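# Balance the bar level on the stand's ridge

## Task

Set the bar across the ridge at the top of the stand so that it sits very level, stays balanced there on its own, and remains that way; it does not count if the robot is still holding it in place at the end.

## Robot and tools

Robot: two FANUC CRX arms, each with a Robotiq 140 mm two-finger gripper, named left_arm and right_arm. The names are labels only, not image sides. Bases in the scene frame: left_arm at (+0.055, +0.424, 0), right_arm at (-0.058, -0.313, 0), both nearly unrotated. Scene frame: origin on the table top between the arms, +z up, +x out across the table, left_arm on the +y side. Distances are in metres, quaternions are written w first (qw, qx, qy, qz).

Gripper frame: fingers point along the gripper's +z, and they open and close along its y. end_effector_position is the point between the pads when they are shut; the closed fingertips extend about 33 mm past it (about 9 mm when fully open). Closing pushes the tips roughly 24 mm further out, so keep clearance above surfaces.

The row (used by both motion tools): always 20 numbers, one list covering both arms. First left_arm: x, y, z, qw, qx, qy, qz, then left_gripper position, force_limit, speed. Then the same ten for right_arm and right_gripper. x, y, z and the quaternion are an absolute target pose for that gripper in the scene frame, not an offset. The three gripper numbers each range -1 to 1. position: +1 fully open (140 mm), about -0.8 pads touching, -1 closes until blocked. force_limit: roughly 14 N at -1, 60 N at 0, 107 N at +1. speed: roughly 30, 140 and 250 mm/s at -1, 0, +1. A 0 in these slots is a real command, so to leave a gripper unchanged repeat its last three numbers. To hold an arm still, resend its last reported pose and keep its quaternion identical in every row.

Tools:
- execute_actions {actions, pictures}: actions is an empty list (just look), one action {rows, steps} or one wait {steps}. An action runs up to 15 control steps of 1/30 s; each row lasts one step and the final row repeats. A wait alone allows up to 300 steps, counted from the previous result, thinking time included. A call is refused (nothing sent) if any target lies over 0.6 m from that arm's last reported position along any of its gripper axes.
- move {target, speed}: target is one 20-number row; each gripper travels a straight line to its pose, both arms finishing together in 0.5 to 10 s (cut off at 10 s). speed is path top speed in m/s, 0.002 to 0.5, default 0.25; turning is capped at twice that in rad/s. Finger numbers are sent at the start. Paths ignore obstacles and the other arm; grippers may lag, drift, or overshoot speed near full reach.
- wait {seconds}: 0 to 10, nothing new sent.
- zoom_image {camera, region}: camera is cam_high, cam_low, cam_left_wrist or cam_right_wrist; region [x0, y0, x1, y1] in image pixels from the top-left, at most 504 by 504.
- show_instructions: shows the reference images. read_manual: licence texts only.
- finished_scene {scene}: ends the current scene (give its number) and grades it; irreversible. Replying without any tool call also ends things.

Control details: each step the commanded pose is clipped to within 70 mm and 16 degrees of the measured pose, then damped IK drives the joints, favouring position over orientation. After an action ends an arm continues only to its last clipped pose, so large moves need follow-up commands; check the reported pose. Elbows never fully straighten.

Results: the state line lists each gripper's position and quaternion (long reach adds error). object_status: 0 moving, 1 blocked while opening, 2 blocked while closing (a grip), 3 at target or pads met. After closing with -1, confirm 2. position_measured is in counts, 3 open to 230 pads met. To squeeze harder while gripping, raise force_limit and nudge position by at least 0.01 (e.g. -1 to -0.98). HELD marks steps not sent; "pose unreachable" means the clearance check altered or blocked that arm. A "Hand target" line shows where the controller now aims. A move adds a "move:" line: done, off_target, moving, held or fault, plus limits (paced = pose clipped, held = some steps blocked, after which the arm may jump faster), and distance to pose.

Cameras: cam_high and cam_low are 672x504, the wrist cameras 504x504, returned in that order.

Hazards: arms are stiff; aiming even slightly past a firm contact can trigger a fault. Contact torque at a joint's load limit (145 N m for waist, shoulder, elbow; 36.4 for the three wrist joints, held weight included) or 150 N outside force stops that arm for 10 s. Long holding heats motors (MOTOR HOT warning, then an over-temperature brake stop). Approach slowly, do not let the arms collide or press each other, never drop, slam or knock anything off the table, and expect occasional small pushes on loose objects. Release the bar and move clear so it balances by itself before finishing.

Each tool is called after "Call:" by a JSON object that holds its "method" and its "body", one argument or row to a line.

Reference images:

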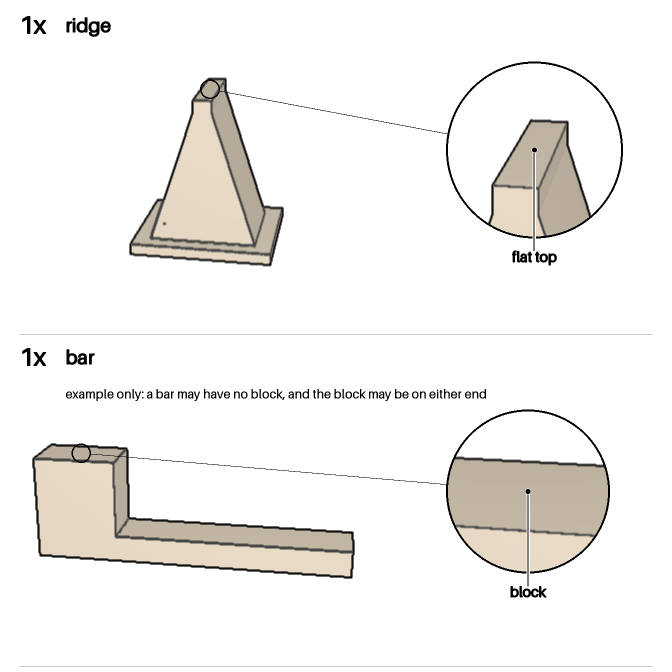

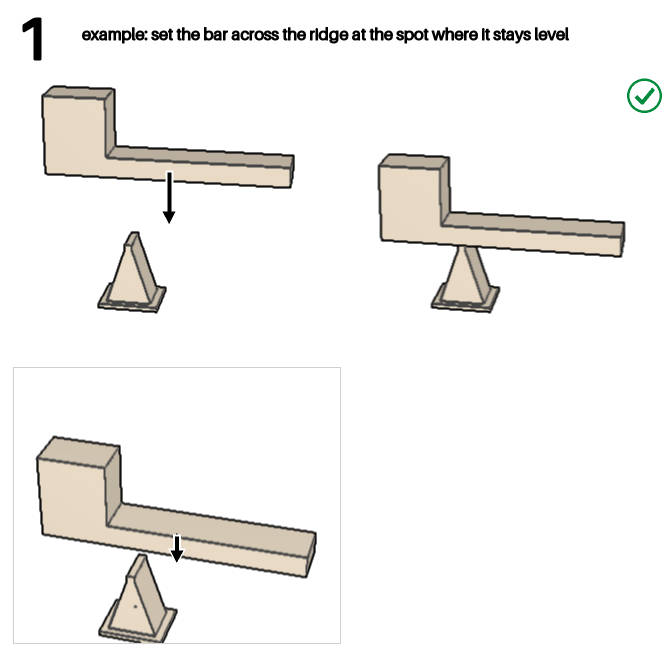

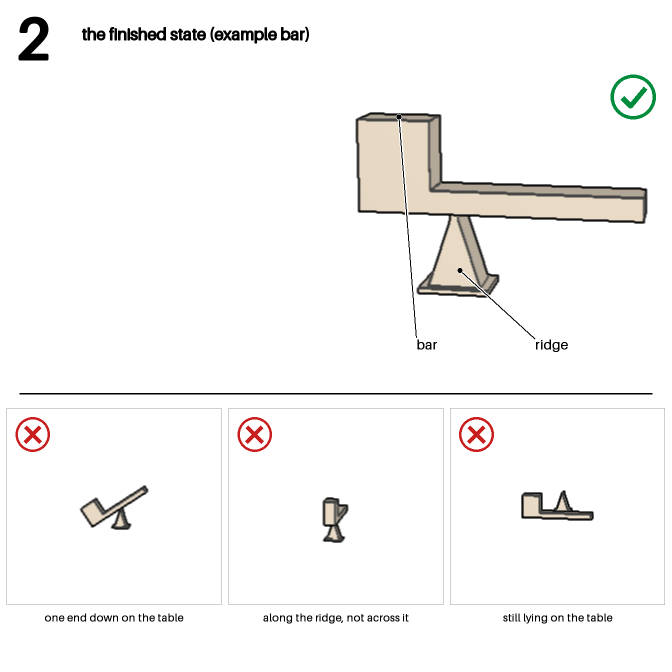

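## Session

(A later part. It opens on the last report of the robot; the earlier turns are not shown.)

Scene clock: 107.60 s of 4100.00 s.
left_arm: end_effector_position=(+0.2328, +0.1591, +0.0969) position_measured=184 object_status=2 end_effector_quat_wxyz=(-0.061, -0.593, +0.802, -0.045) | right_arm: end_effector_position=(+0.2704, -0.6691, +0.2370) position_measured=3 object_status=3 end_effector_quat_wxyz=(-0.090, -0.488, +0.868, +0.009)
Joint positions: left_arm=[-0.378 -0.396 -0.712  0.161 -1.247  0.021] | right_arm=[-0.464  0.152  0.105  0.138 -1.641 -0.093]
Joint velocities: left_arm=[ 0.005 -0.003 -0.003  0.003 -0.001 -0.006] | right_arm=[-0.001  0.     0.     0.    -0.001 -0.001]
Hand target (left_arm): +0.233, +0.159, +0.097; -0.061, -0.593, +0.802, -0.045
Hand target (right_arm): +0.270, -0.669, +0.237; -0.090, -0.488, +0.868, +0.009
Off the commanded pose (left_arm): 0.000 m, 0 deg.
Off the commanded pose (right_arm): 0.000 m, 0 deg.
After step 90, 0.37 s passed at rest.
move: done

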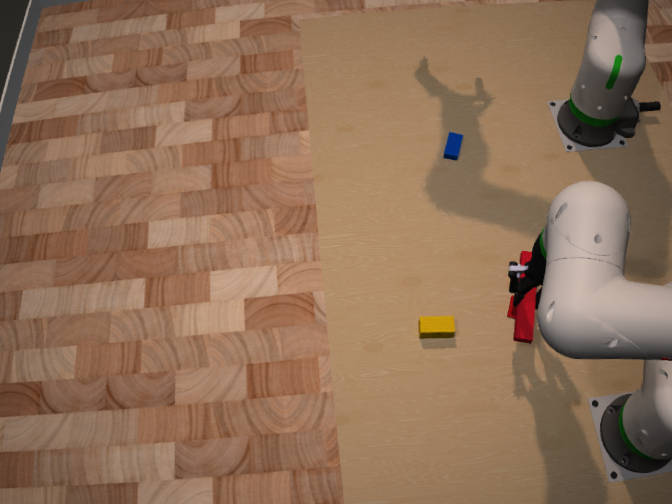

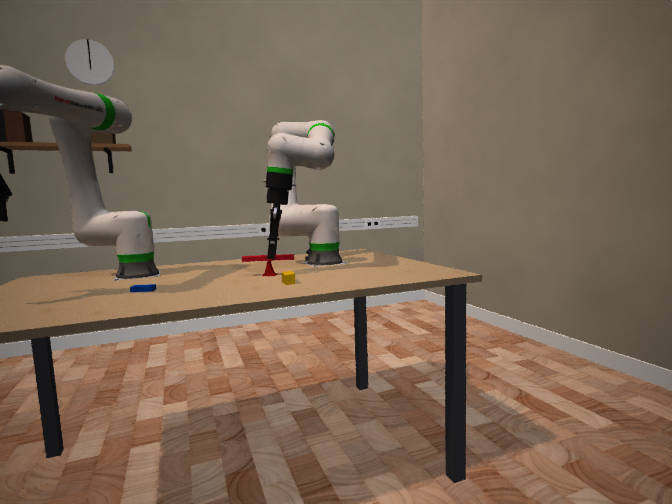

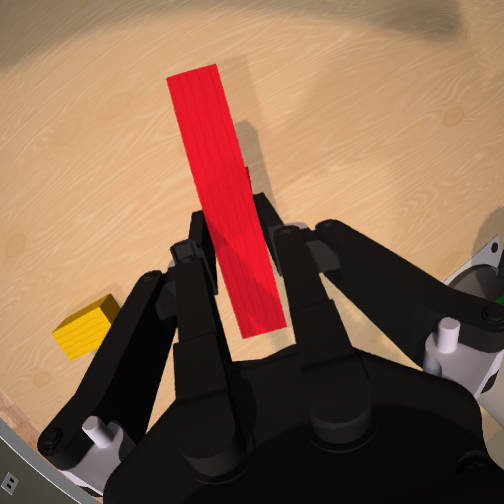

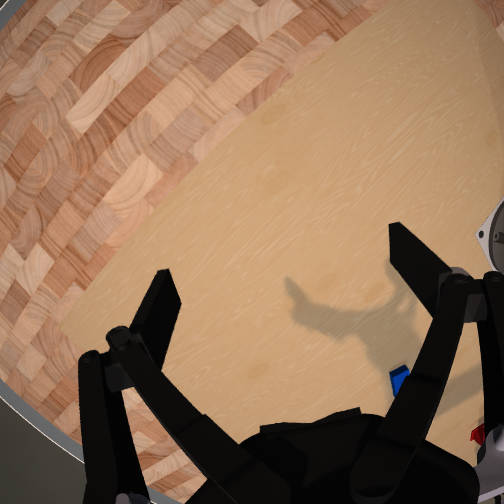

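Call:
{"method": "move", "body": {
  "target": [0.2329,0.1592,0.0948,0.0615,0.593,-0.802,0.0455,-1,-0.3,0,0.2704,-0.6691,0.237,-0.09,-0.488,0.868,0.009,1,0,0],
  "speed": 0.01
}}

Call:
{"method": "execute_actions", "body": {
  "actions": [
    {"rows":[[0.2329,0.1592,0.0948,0.0615,0.593,-0.802,0.0455,-0.4,-0.3,-1,0.2704,-0.6691,0.237,-0.09,-0.488,0.868,0.009,1,0,0],[0.2329,0.1592,0.0948,0.0615,0.593,-0.802,0.0455,-0.4,-0.3,-1,0.2704,-0.6691,0.237,-0.09,-0.488,0.868,0.009,1,0,0],[0.2329,0.1592,0.0948,0.0615,0.593,-0.802,0.0455,-0.4,-0.3,-1,0.2704,-0.6691,0.237,-0.09,-0.488,0.868,0.009,1,0,0],[0.2329,0.1592,0.0948,0.0615,0.593,-0.802,0.0455,-0.4,-0.3,-1,0.2704,-0.6691,0.237,-0.09,-0.488,0.868,0.009,1,0,0],[0.2329,0.1592,0.0948,0.0615,0.593,-0.802,0.0455,-0.4,-0.3,-1,0.2704,-0.6691,0.237,-0.09,-0.488,0.868,0.009,1,0,0],[0.2329,0.1592,0.0948,0.0615,0.593,-0.802,0.0455,-0.4,-0.3,-1,0.2704,-0.6691,0.237,-0.09,-0.488,0.868,0.009,1,0,0],[0.2329,0.1592,0.0948,0.0615,0.593,-0.802,0.0455,-0.4,-0.3,-1,0.2704,-0.6691,0.237,-0.09,-0.488,0.868,0.009,1,0,0],[0.2329,0.1592,0.0948,0.0615,0.593,-0.802,0.0455,-1,-0.3,0,0.2704,-0.6691,0.237,-0.09,-0.488,0.868,0.009,1,0,0]],"steps":15}
  ]
}}

Call:
{"method": "zoom_image", "body": {
  "camera": "cam_low",
  "region": [230,240,300,280]
}}

Scene clock: 118.53 s of 4100.00 s.
left_arm: end_effector_position=(+0.2329, +0.1592, +0.0948) position_measured=184 object_status=2 end_effector_quat_wxyz=(-0.061, -0.593, +0.802, -0.045) | right_arm: end_effector_position=(+0.2704, -0.6691, +0.2370) position_measured=3 object_status=3 end_effector_quat_wxyz=(-0.090, -0.488, +0.868, +0.009)
Joint positions: left_arm=[-0.377 -0.394 -0.717  0.161 -1.242  0.02 ] | right_arm=[-0.464  0.152  0.105  0.138 -1.641 -0.093]
Joint velocities: left_arm=[ 0.     0.001 -0.    -0.     0.001 -0.001] | right_arm=[ 0.001 -0.001 -0.     0.    -0.    -0.   ]
Hand target (left_arm): +0.233, +0.159, +0.095; -0.061, -0.593, +0.802, -0.045
Hand target (right_arm): +0.270, -0.669, +0.237; -0.090, -0.488, +0.868, +0.009
Off the commanded pose (left_arm): 0.000 m, 0 deg.
Off the commanded pose (right_arm): 0.000 m, 0 deg.
After step 90, 7.23 s passed at rest.
move: done

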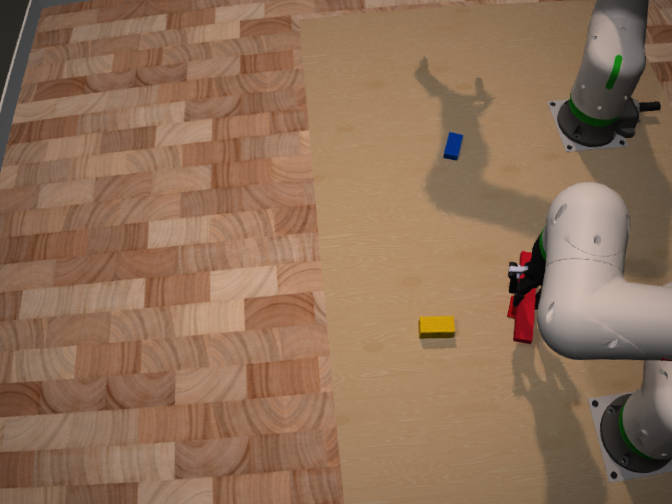

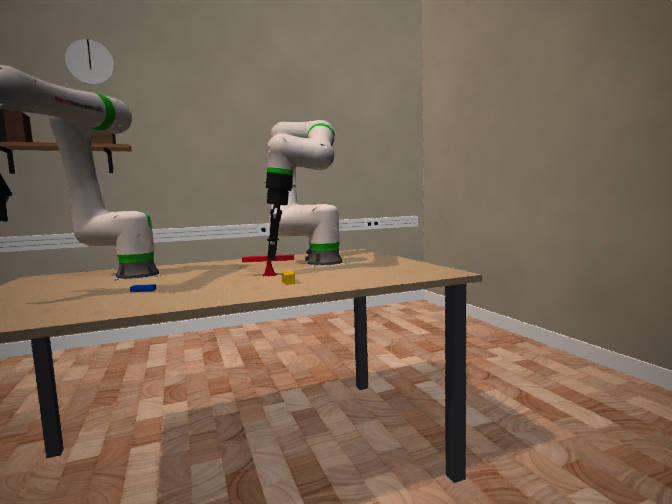

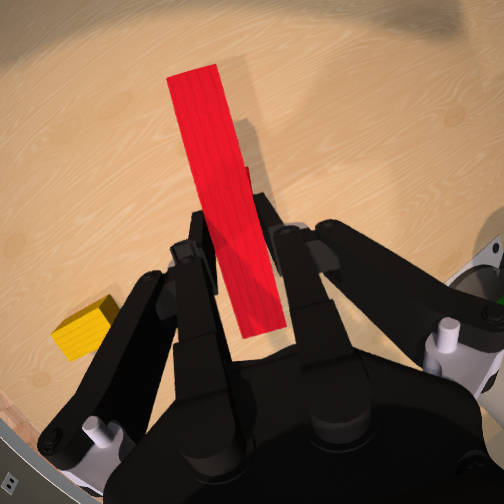

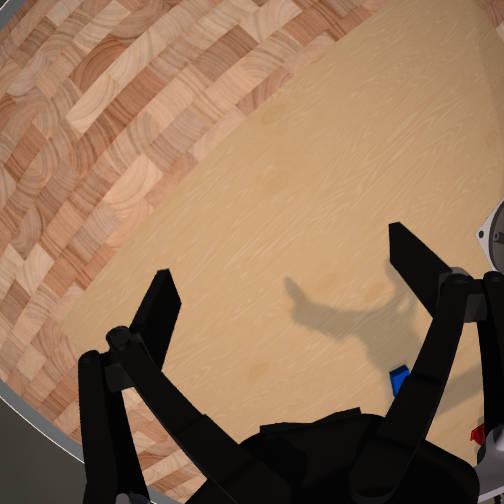

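Scene clock: 119.03 s of 4100.00 s.
left_arm: end_effector_position=(+0.2329, +0.1592, +0.0948) position_measured=184 object_status=0 end_effector_quat_wxyz=(-0.062, -0.593, +0.802, -0.046) | right_arm: end_effector_position=(+0.2704, -0.6691, +0.2370) position_measured=3 object_status=3 end_effector_quat_wxyz=(-0.090, -0.488, +0.868, +0.009)
Joint positions: left_arm=[-0.377 -0.394 -0.717  0.162 -1.241  0.02 ] | right_arm=[-0.464  0.152  0.105  0.138 -1.641 -0.093]
Joint velocities: left_arm=[ 0.    -0.001 -0.    -0.     0.    -0.001] | right_arm=[ 0.     0.001 -0.    -0.001  0.     0.001]
Hand target (left_arm): +0.233, +0.159, +0.095; -0.061, -0.593, +0.802, -0.045
Hand target (right_arm): +0.270, -0.669, +0.237; -0.090, -0.488, +0.868, +0.009
Off the commanded pose (left_arm): 0.000 m, 0 deg.
Off the commanded pose (right_arm): 0.000 m, 0 deg.
Steps of this call (steps 1 to 15: all 15 steps of this action). Readings (end_effector_position | what the end effector reports):
1: left_arm (+0.2329, +0.1592, +0.0948) | right_arm (+0.2704, -0.6691, +0.2370) | left_arm position_measured=184 object_status=0 | right_arm position_measured=3 object_status=3
2: left_arm (+0.2329, +0.1592, +0.0948) | right_arm (+0.2704, -0.6691, +0.2370) | left_arm position_measured=184 object_status=0 | right_arm position_measured=3 object_status=3
4: left_arm (+0.2329, +0.1592, +0.0948) | right_arm (+0.2704, -0.6691, +0.2370) | left_arm position_measured=180 object_status=0 | right_arm position_measured=3 object_status=3
8: left_arm (+0.2329, +0.1592, +0.0948) | right_arm (+0.2704, -0.6691, +0.2370) | left_arm position_measured=179 object_status=0 | right_arm position_measured=3 object_status=3
15: the state above

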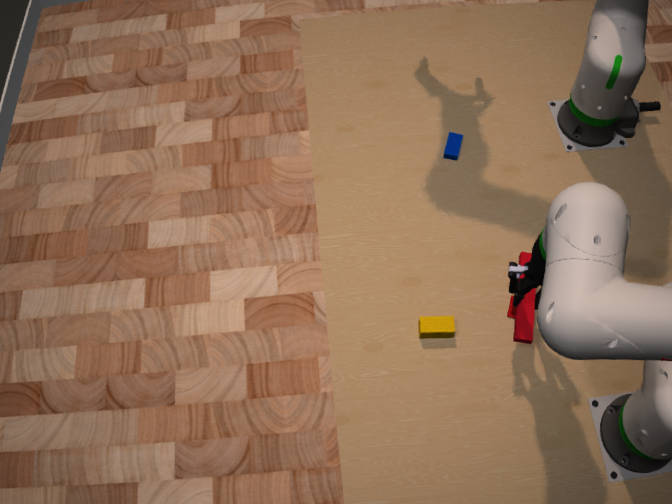

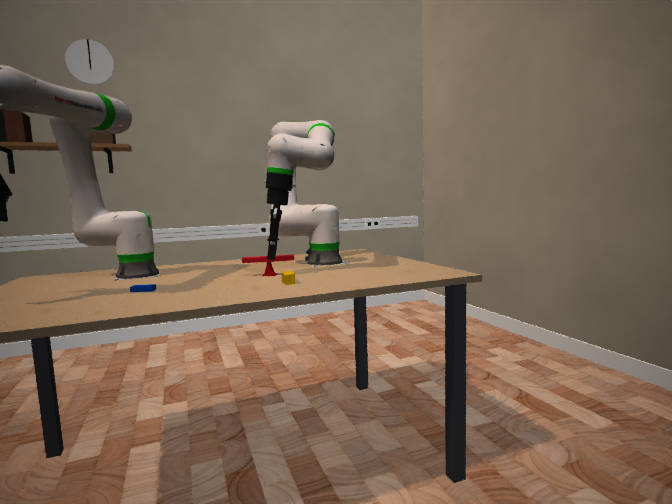

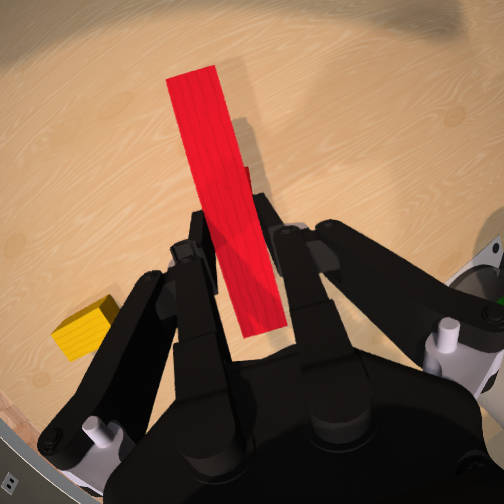

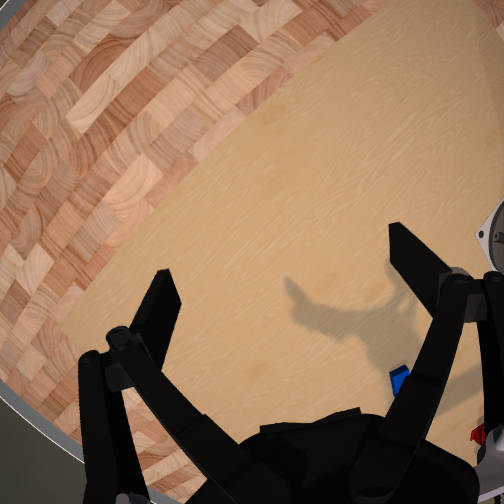

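Region (230, 240, 300, 280) of cam_low's 672x504 image, scaled by 7.200, with more detail than that image has; it fills the top 288 rows of this view, and the rest is white.

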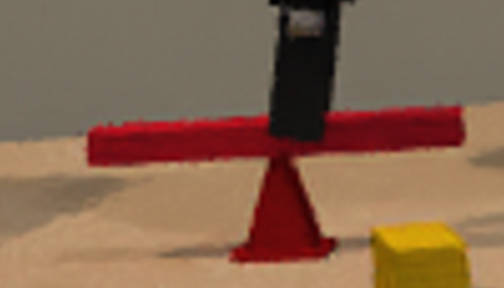

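Call:
{"method": "move", "body": {
  "target": [0.2335,0.1612,0.0949,0.0675,0.593,-0.801,0.05,-1,-0.3,0,0.2704,-0.6691,0.237,-0.09,-0.488,0.868,0.009,1,0,0],
  "speed": 0.01
}}

Call:
{"method": "execute_actions", "body": {
  "actions": [
    {"rows":[[0.2335,0.1612,0.0949,0.0675,0.593,-0.801,0.05,-0.4,-0.3,-1,0.2704,-0.6691,0.237,-0.09,-0.488,0.868,0.009,1,0,0]],"steps":9}
  ],
  "pictures": false
}}

Call:
{"method": "execute_actions", "body": {
  "actions": [
    {"rows":[[0.2335,0.1612,0.0949,0.0675,0.593,-0.801,0.05,-1,-0.8,-0.5,0.2704,-0.6691,0.237,-0.09,-0.488,0.868,0.009,1,0,0]],"steps":9}
  ]
}}

Call:
{"method": "zoom_image", "body": {
  "camera": "cam_low",
  "region": [230,240,300,280]
}}

Scene clock: 132.67 s of 4100.00 s.
left_arm: end_effector_position=(+0.2335, +0.1612, +0.0949) position_measured=184 object_status=2 end_effector_quat_wxyz=(-0.067, -0.593, +0.801, -0.050) | right_arm: end_effector_position=(+0.2704, -0.6691, +0.2370) position_measured=3 object_status=3 end_effector_quat_wxyz=(-0.090, -0.488, +0.868, +0.009)
Joint positions: left_arm=[-0.35  -0.406 -0.73   0.177 -1.244 -0.012] | right_arm=[-0.464  0.152  0.105  0.138 -1.641 -0.093]
Joint velocities: left_arm=[ 0.002  0.001 -0.001  0.001  0.    -0.002] | right_arm=[ 0.    -0.     0.    -0.     0.001 -0.001]
Hand target (left_arm): +0.233, +0.161, +0.095; -0.067, -0.593, +0.801, -0.050
Hand target (right_arm): +0.270, -0.669, +0.237; -0.090, -0.488, +0.868, +0.009
Off the commanded pose (left_arm): 0.000 m, 0 deg.
Off the commanded pose (right_arm): 0.000 m, 0 deg.
After step 90, 9.67 s passed at rest.
move: done

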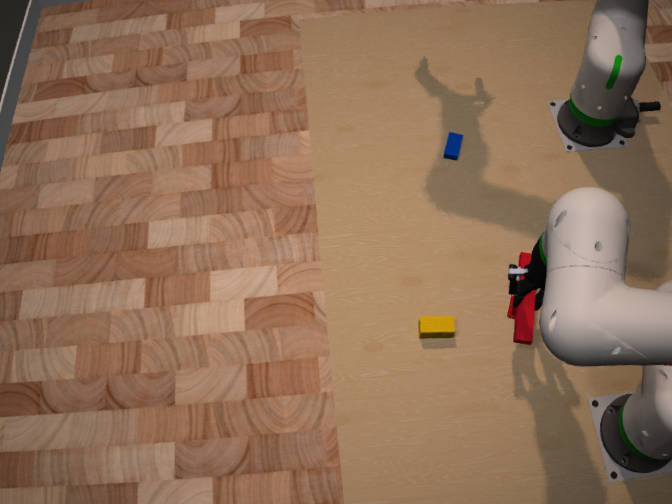

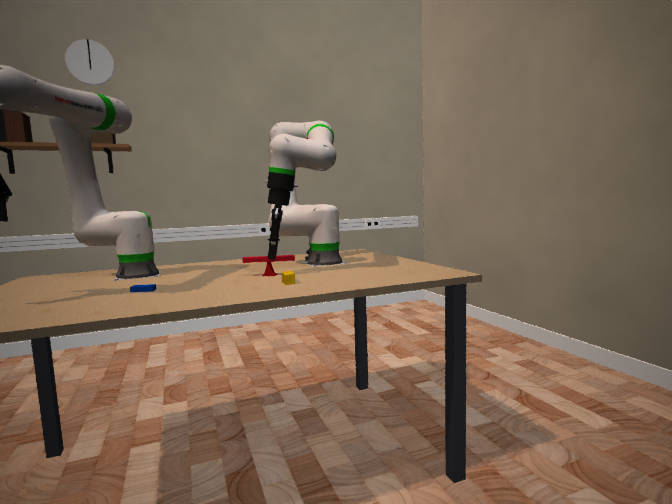

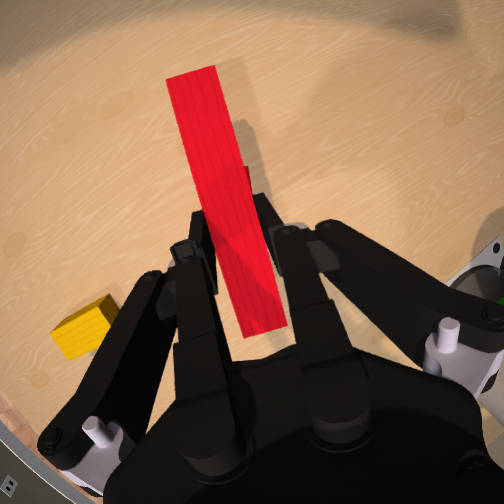

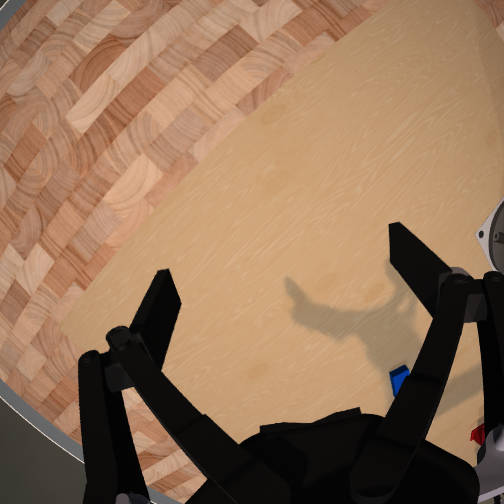

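Scene clock: 132.97 s of 4100.00 s.
left_arm: end_effector_position=(+0.2335, +0.1612, +0.0949) position_measured=179 object_status=0 end_effector_quat_wxyz=(-0.067, -0.593, +0.801, -0.050) | right_arm: end_effector_position=(+0.2704, -0.6691, +0.2370) position_measured=3 object_status=3 end_effector_quat_wxyz=(-0.090, -0.488, +0.868, +0.009)
Joint positions: left_arm=[-0.35  -0.406 -0.731  0.178 -1.244 -0.012] | right_arm=[-0.464  0.152  0.105  0.138 -1.641 -0.093]
Joint velocities: left_arm=[ 0.     0.    -0.     0.001  0.001 -0.001] | right_arm=[ 0.     0.     0.    -0.    -0.     0.001]
Hand target (left_arm): +0.233, +0.161, +0.095; -0.067, -0.593, +0.801, -0.050
Hand target (right_arm): +0.270, -0.669, +0.237; -0.090, -0.488, +0.868, +0.009
Off the commanded pose (left_arm): 0.000 m, 0 deg.
Off the commanded pose (right_arm): 0.000 m, 0 deg.
Steps of this call (steps 1 to 9: all 9 steps of this action). Readings (end_effector_position | what the end effector reports):
1: left_arm (+0.2335, +0.1612, +0.0949) | right_arm (+0.2704, -0.6691, +0.2370) | left_arm position_measured=184 object_status=0 | right_arm position_measured=3 object_status=3
2: left_arm (+0.2335, +0.1612, +0.0949) | right_arm (+0.2704, -0.6691, +0.2370) | left_arm position_measured=184 object_status=0 | right_arm position_measured=3 object_status=3
4: left_arm (+0.2335, +0.1612, +0.0949) | right_arm (+0.2704, -0.6691, +0.2370) | left_arm position_measured=180 object_status=0 | right_arm position_measured=3 object_status=3
8: left_arm (+0.2335, +0.1612, +0.0949) | right_arm (+0.2704, -0.6691, +0.2370) | left_arm position_measured=179 object_status=0 | right_arm position_measured=3 object_status=3
9: the state above

Scene clock: 133.27 s of 4100.00 s.
left_arm: end_effector_position=(+0.2335, +0.1612, +0.0949) position_measured=182 object_status=0 end_effector_quat_wxyz=(-0.068, -0.593, +0.801, -0.050) | right_arm: end_effector_position=(+0.2704, -0.6691, +0.2370) position_measured=3 object_status=3 end_effector_quat_wxyz=(-0.090, -0.488, +0.868, +0.009)
Joint positions: left_arm=[-0.35  -0.406 -0.731  0.178 -1.244 -0.012] | right_arm=[-0.464  0.152  0.105  0.138 -1.641 -0.093]
Joint velocities: left_arm=[-0.     0.002  0.     0.     0.     0.001] | right_arm=[ 0.001 -0.    -0.     0.    -0.     0.   ]
Hand target (left_arm): +0.234, +0.161, +0.095; -0.067, -0.593, +0.801, -0.050
Hand target (right_arm): +0.270, -0.669, +0.237; -0.090, -0.488, +0.868, +0.009
Off the commanded pose (left_arm): 0.000 m, 0 deg.
Off the commanded pose (right_arm): 0.000 m, 0 deg.
Steps of this call (steps 1 to 9: all 9 steps of this action). Readings (end_effector_position | what the end effector reports):
1: left_arm (+0.2335, +0.1612, +0.0949) | right_arm (+0.2704, -0.6691, +0.2370) | left_arm position_measured=179 object_status=0 | right_arm position_measured=3 object_status=3
2: left_arm (+0.2335, +0.1612, +0.0949) | right_arm (+0.2704, -0.6691, +0.2370) | left_arm position_measured=181 object_status=0 | right_arm position_measured=3 object_status=3
4: left_arm (+0.2335, +0.1612, +0.0949) | right_arm (+0.2704, -0.6691, +0.2370) | left_arm position_measured=182 object_status=0 | right_arm position_measured=3 object_status=3
8: left_arm (+0.2335, +0.1612, +0.0949) | right_arm (+0.2704, -0.6691, +0.2370) | left_arm position_measured=182 object_status=0 | right_arm position_measured=3 object_status=3
9: the state above

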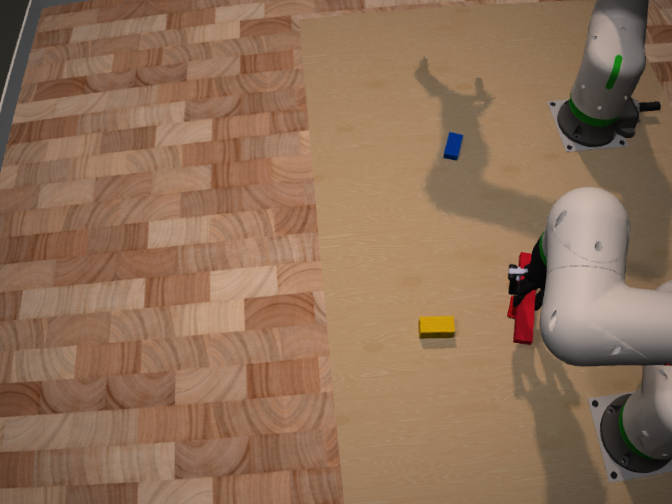

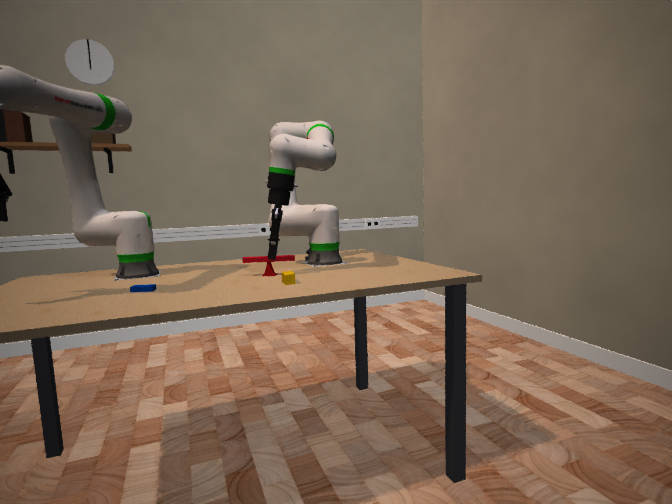

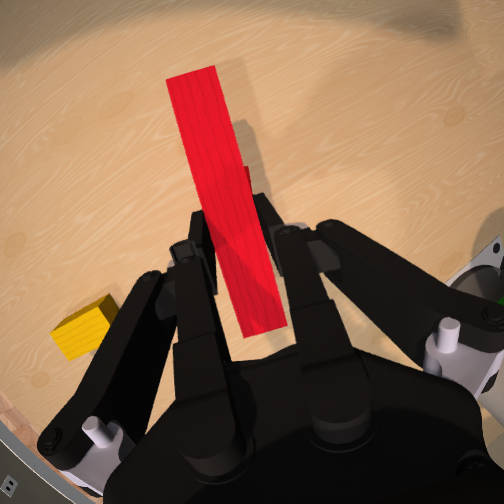

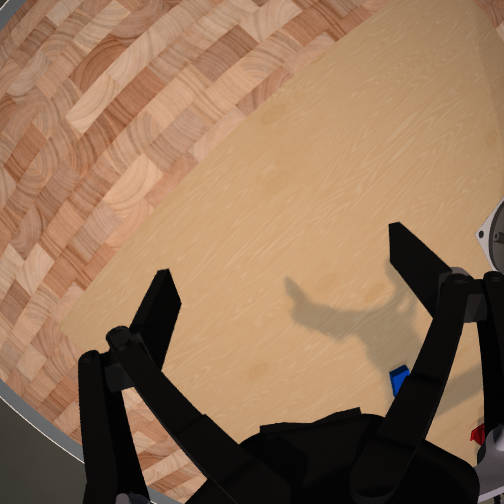

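Region (230, 240, 300, 280) of cam_low's 672x504 image, scaled by 7.200, with more detail than that image has; it fills the top 288 rows of this view, and the rest is white.

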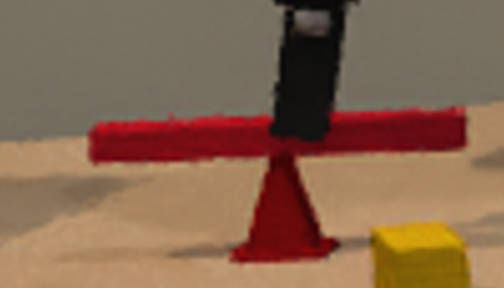

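Stable. Release.

Call:
{"method": "move", "body": {
  "target": [0.2335,0.1612,0.0949,0.0675,0.593,-0.801,0.05,0,-0.8,-1,0.2704,-0.6691,0.237,-0.09,-0.488,0.868,0.009,1,0,0]
}}

Call:
{"method": "move", "body": {
  "target": [0.24,0.18,0.18,0.0675,0.593,-0.801,0.05,0,-0.8,-1,0.2704,-0.6691,0.237,-0.09,-0.488,0.868,0.009,1,0,0],
  "speed": 0.12
}}

Call:
{"method": "zoom_image", "body": {
  "camera": "cam_low",
  "region": [230,240,300,280]
}}

Scene clock: 137.07 s of 4100.00 s.
left_arm: end_effector_position=(+0.2335, +0.1612, +0.0949) position_measured=129 object_status=3 end_effector_quat_wxyz=(-0.067, -0.593, +0.801, -0.050) | right_arm: end_effector_position=(+0.2704, -0.6691, +0.2370) position_measured=3 object_status=3 end_effector_quat_wxyz=(-0.090, -0.488, +0.868, +0.009)
Joint positions: left_arm=[-0.35  -0.406 -0.731  0.177 -1.244 -0.012] | right_arm=[-0.464  0.152  0.105  0.138 -1.641 -0.093]
Joint velocities: left_arm=[-0.    -0.001 -0.     0.    -0.    -0.   ] | right_arm=[-0.     0.    -0.    -0.     0.001 -0.001]
Hand target (left_arm): +0.234, +0.161, +0.095; -0.067, -0.593, +0.801, -0.050
Hand target (right_arm): +0.270, -0.669, +0.237; -0.090, -0.488, +0.868, +0.009
Off the commanded pose (left_arm): 0.000 m, 0 deg.
Off the commanded pose (right_arm): 0.000 m, 0 deg.
move: done

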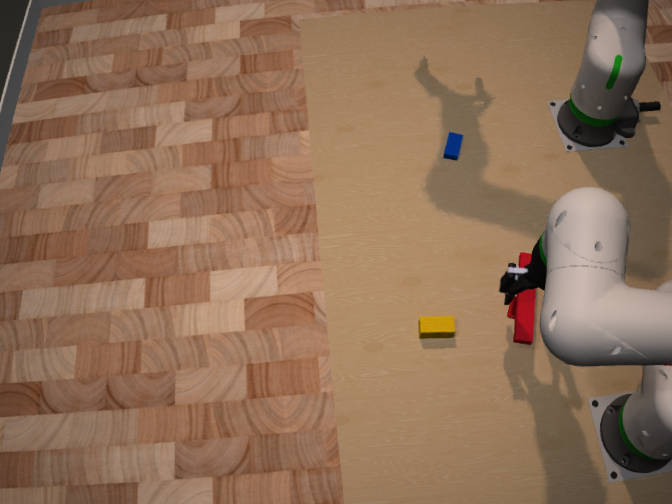

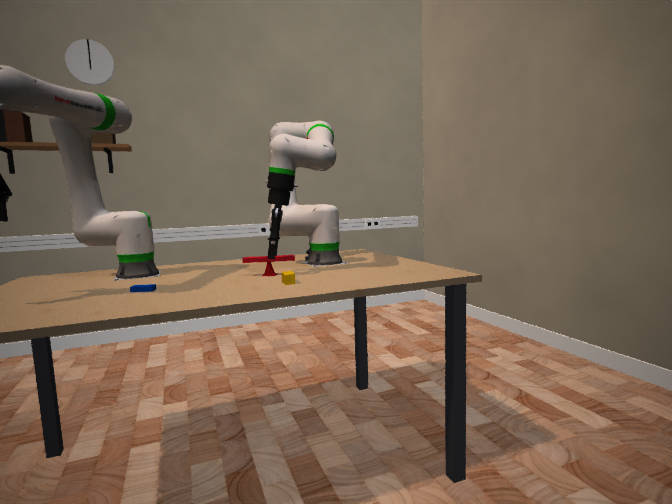

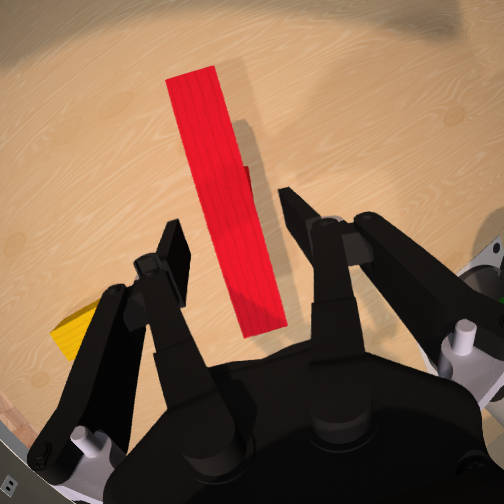

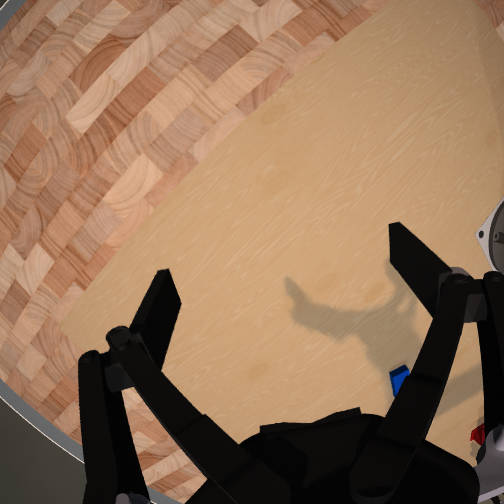

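Scene clock: 138.20 s of 4100.00 s.
left_arm: end_effector_position=(+0.2398, +0.1801, +0.1799) position_measured=129 object_status=3 end_effector_quat_wxyz=(-0.067, -0.593, +0.801, -0.050) | right_arm: end_effector_position=(+0.2704, -0.6691, +0.2370) position_measured=3 object_status=3 end_effector_quat_wxyz=(-0.090, -0.488, +0.868, +0.009)
Joint positions: left_arm=[-0.269 -0.474 -0.567  0.168 -1.485 -0.05 ] | right_arm=[-0.464  0.152  0.105  0.138 -1.641 -0.093]
Joint velocities: left_arm=[ 0.001  0.     0.001 -0.    -0.002  0.   ] | right_arm=[-0.001  0.001 -0.    -0.     0.001 -0.001]
Hand target (left_arm): +0.240, +0.180, +0.180; -0.067, -0.593, +0.801, -0.050
Hand target (right_arm): +0.270, -0.669, +0.237; -0.090, -0.488, +0.868, +0.009
Off the commanded pose (left_arm): 0.000 m, 0 deg.
Off the commanded pose (right_arm): 0.000 m, 0 deg.
move: done

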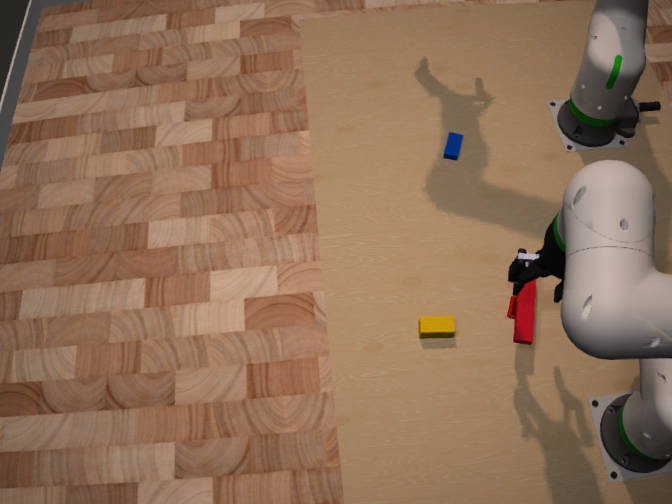

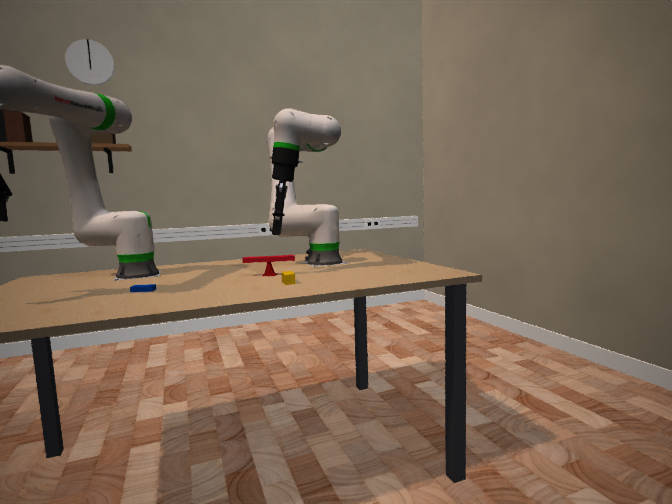

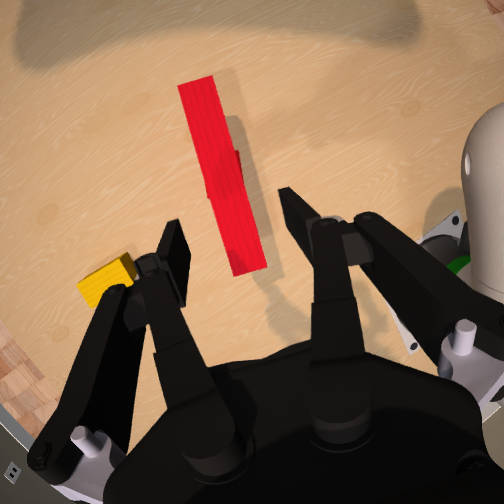

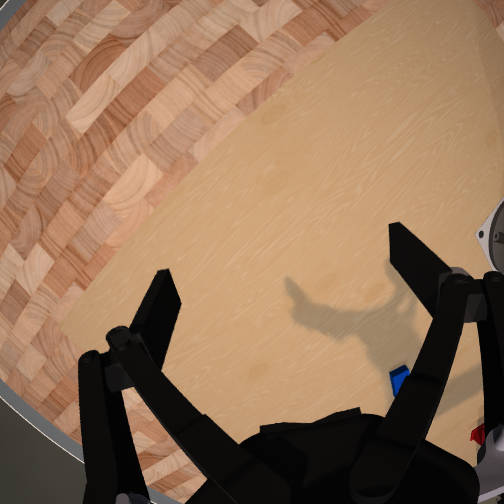

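Region (230, 240, 300, 280) of cam_low's 672x504 image, scaled by 7.200, with more detail than that image has; it fills the top 288 rows of this view, and the rest is white.

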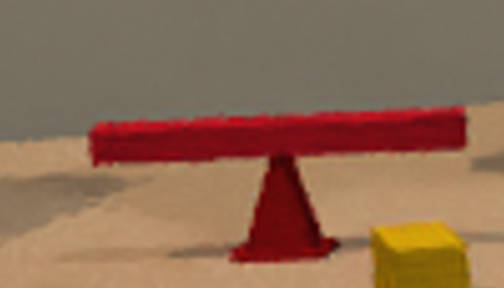

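Call:
{"method": "finished_scene", "body": {
  "scene": 1
}}

The scene is finished: the task was done.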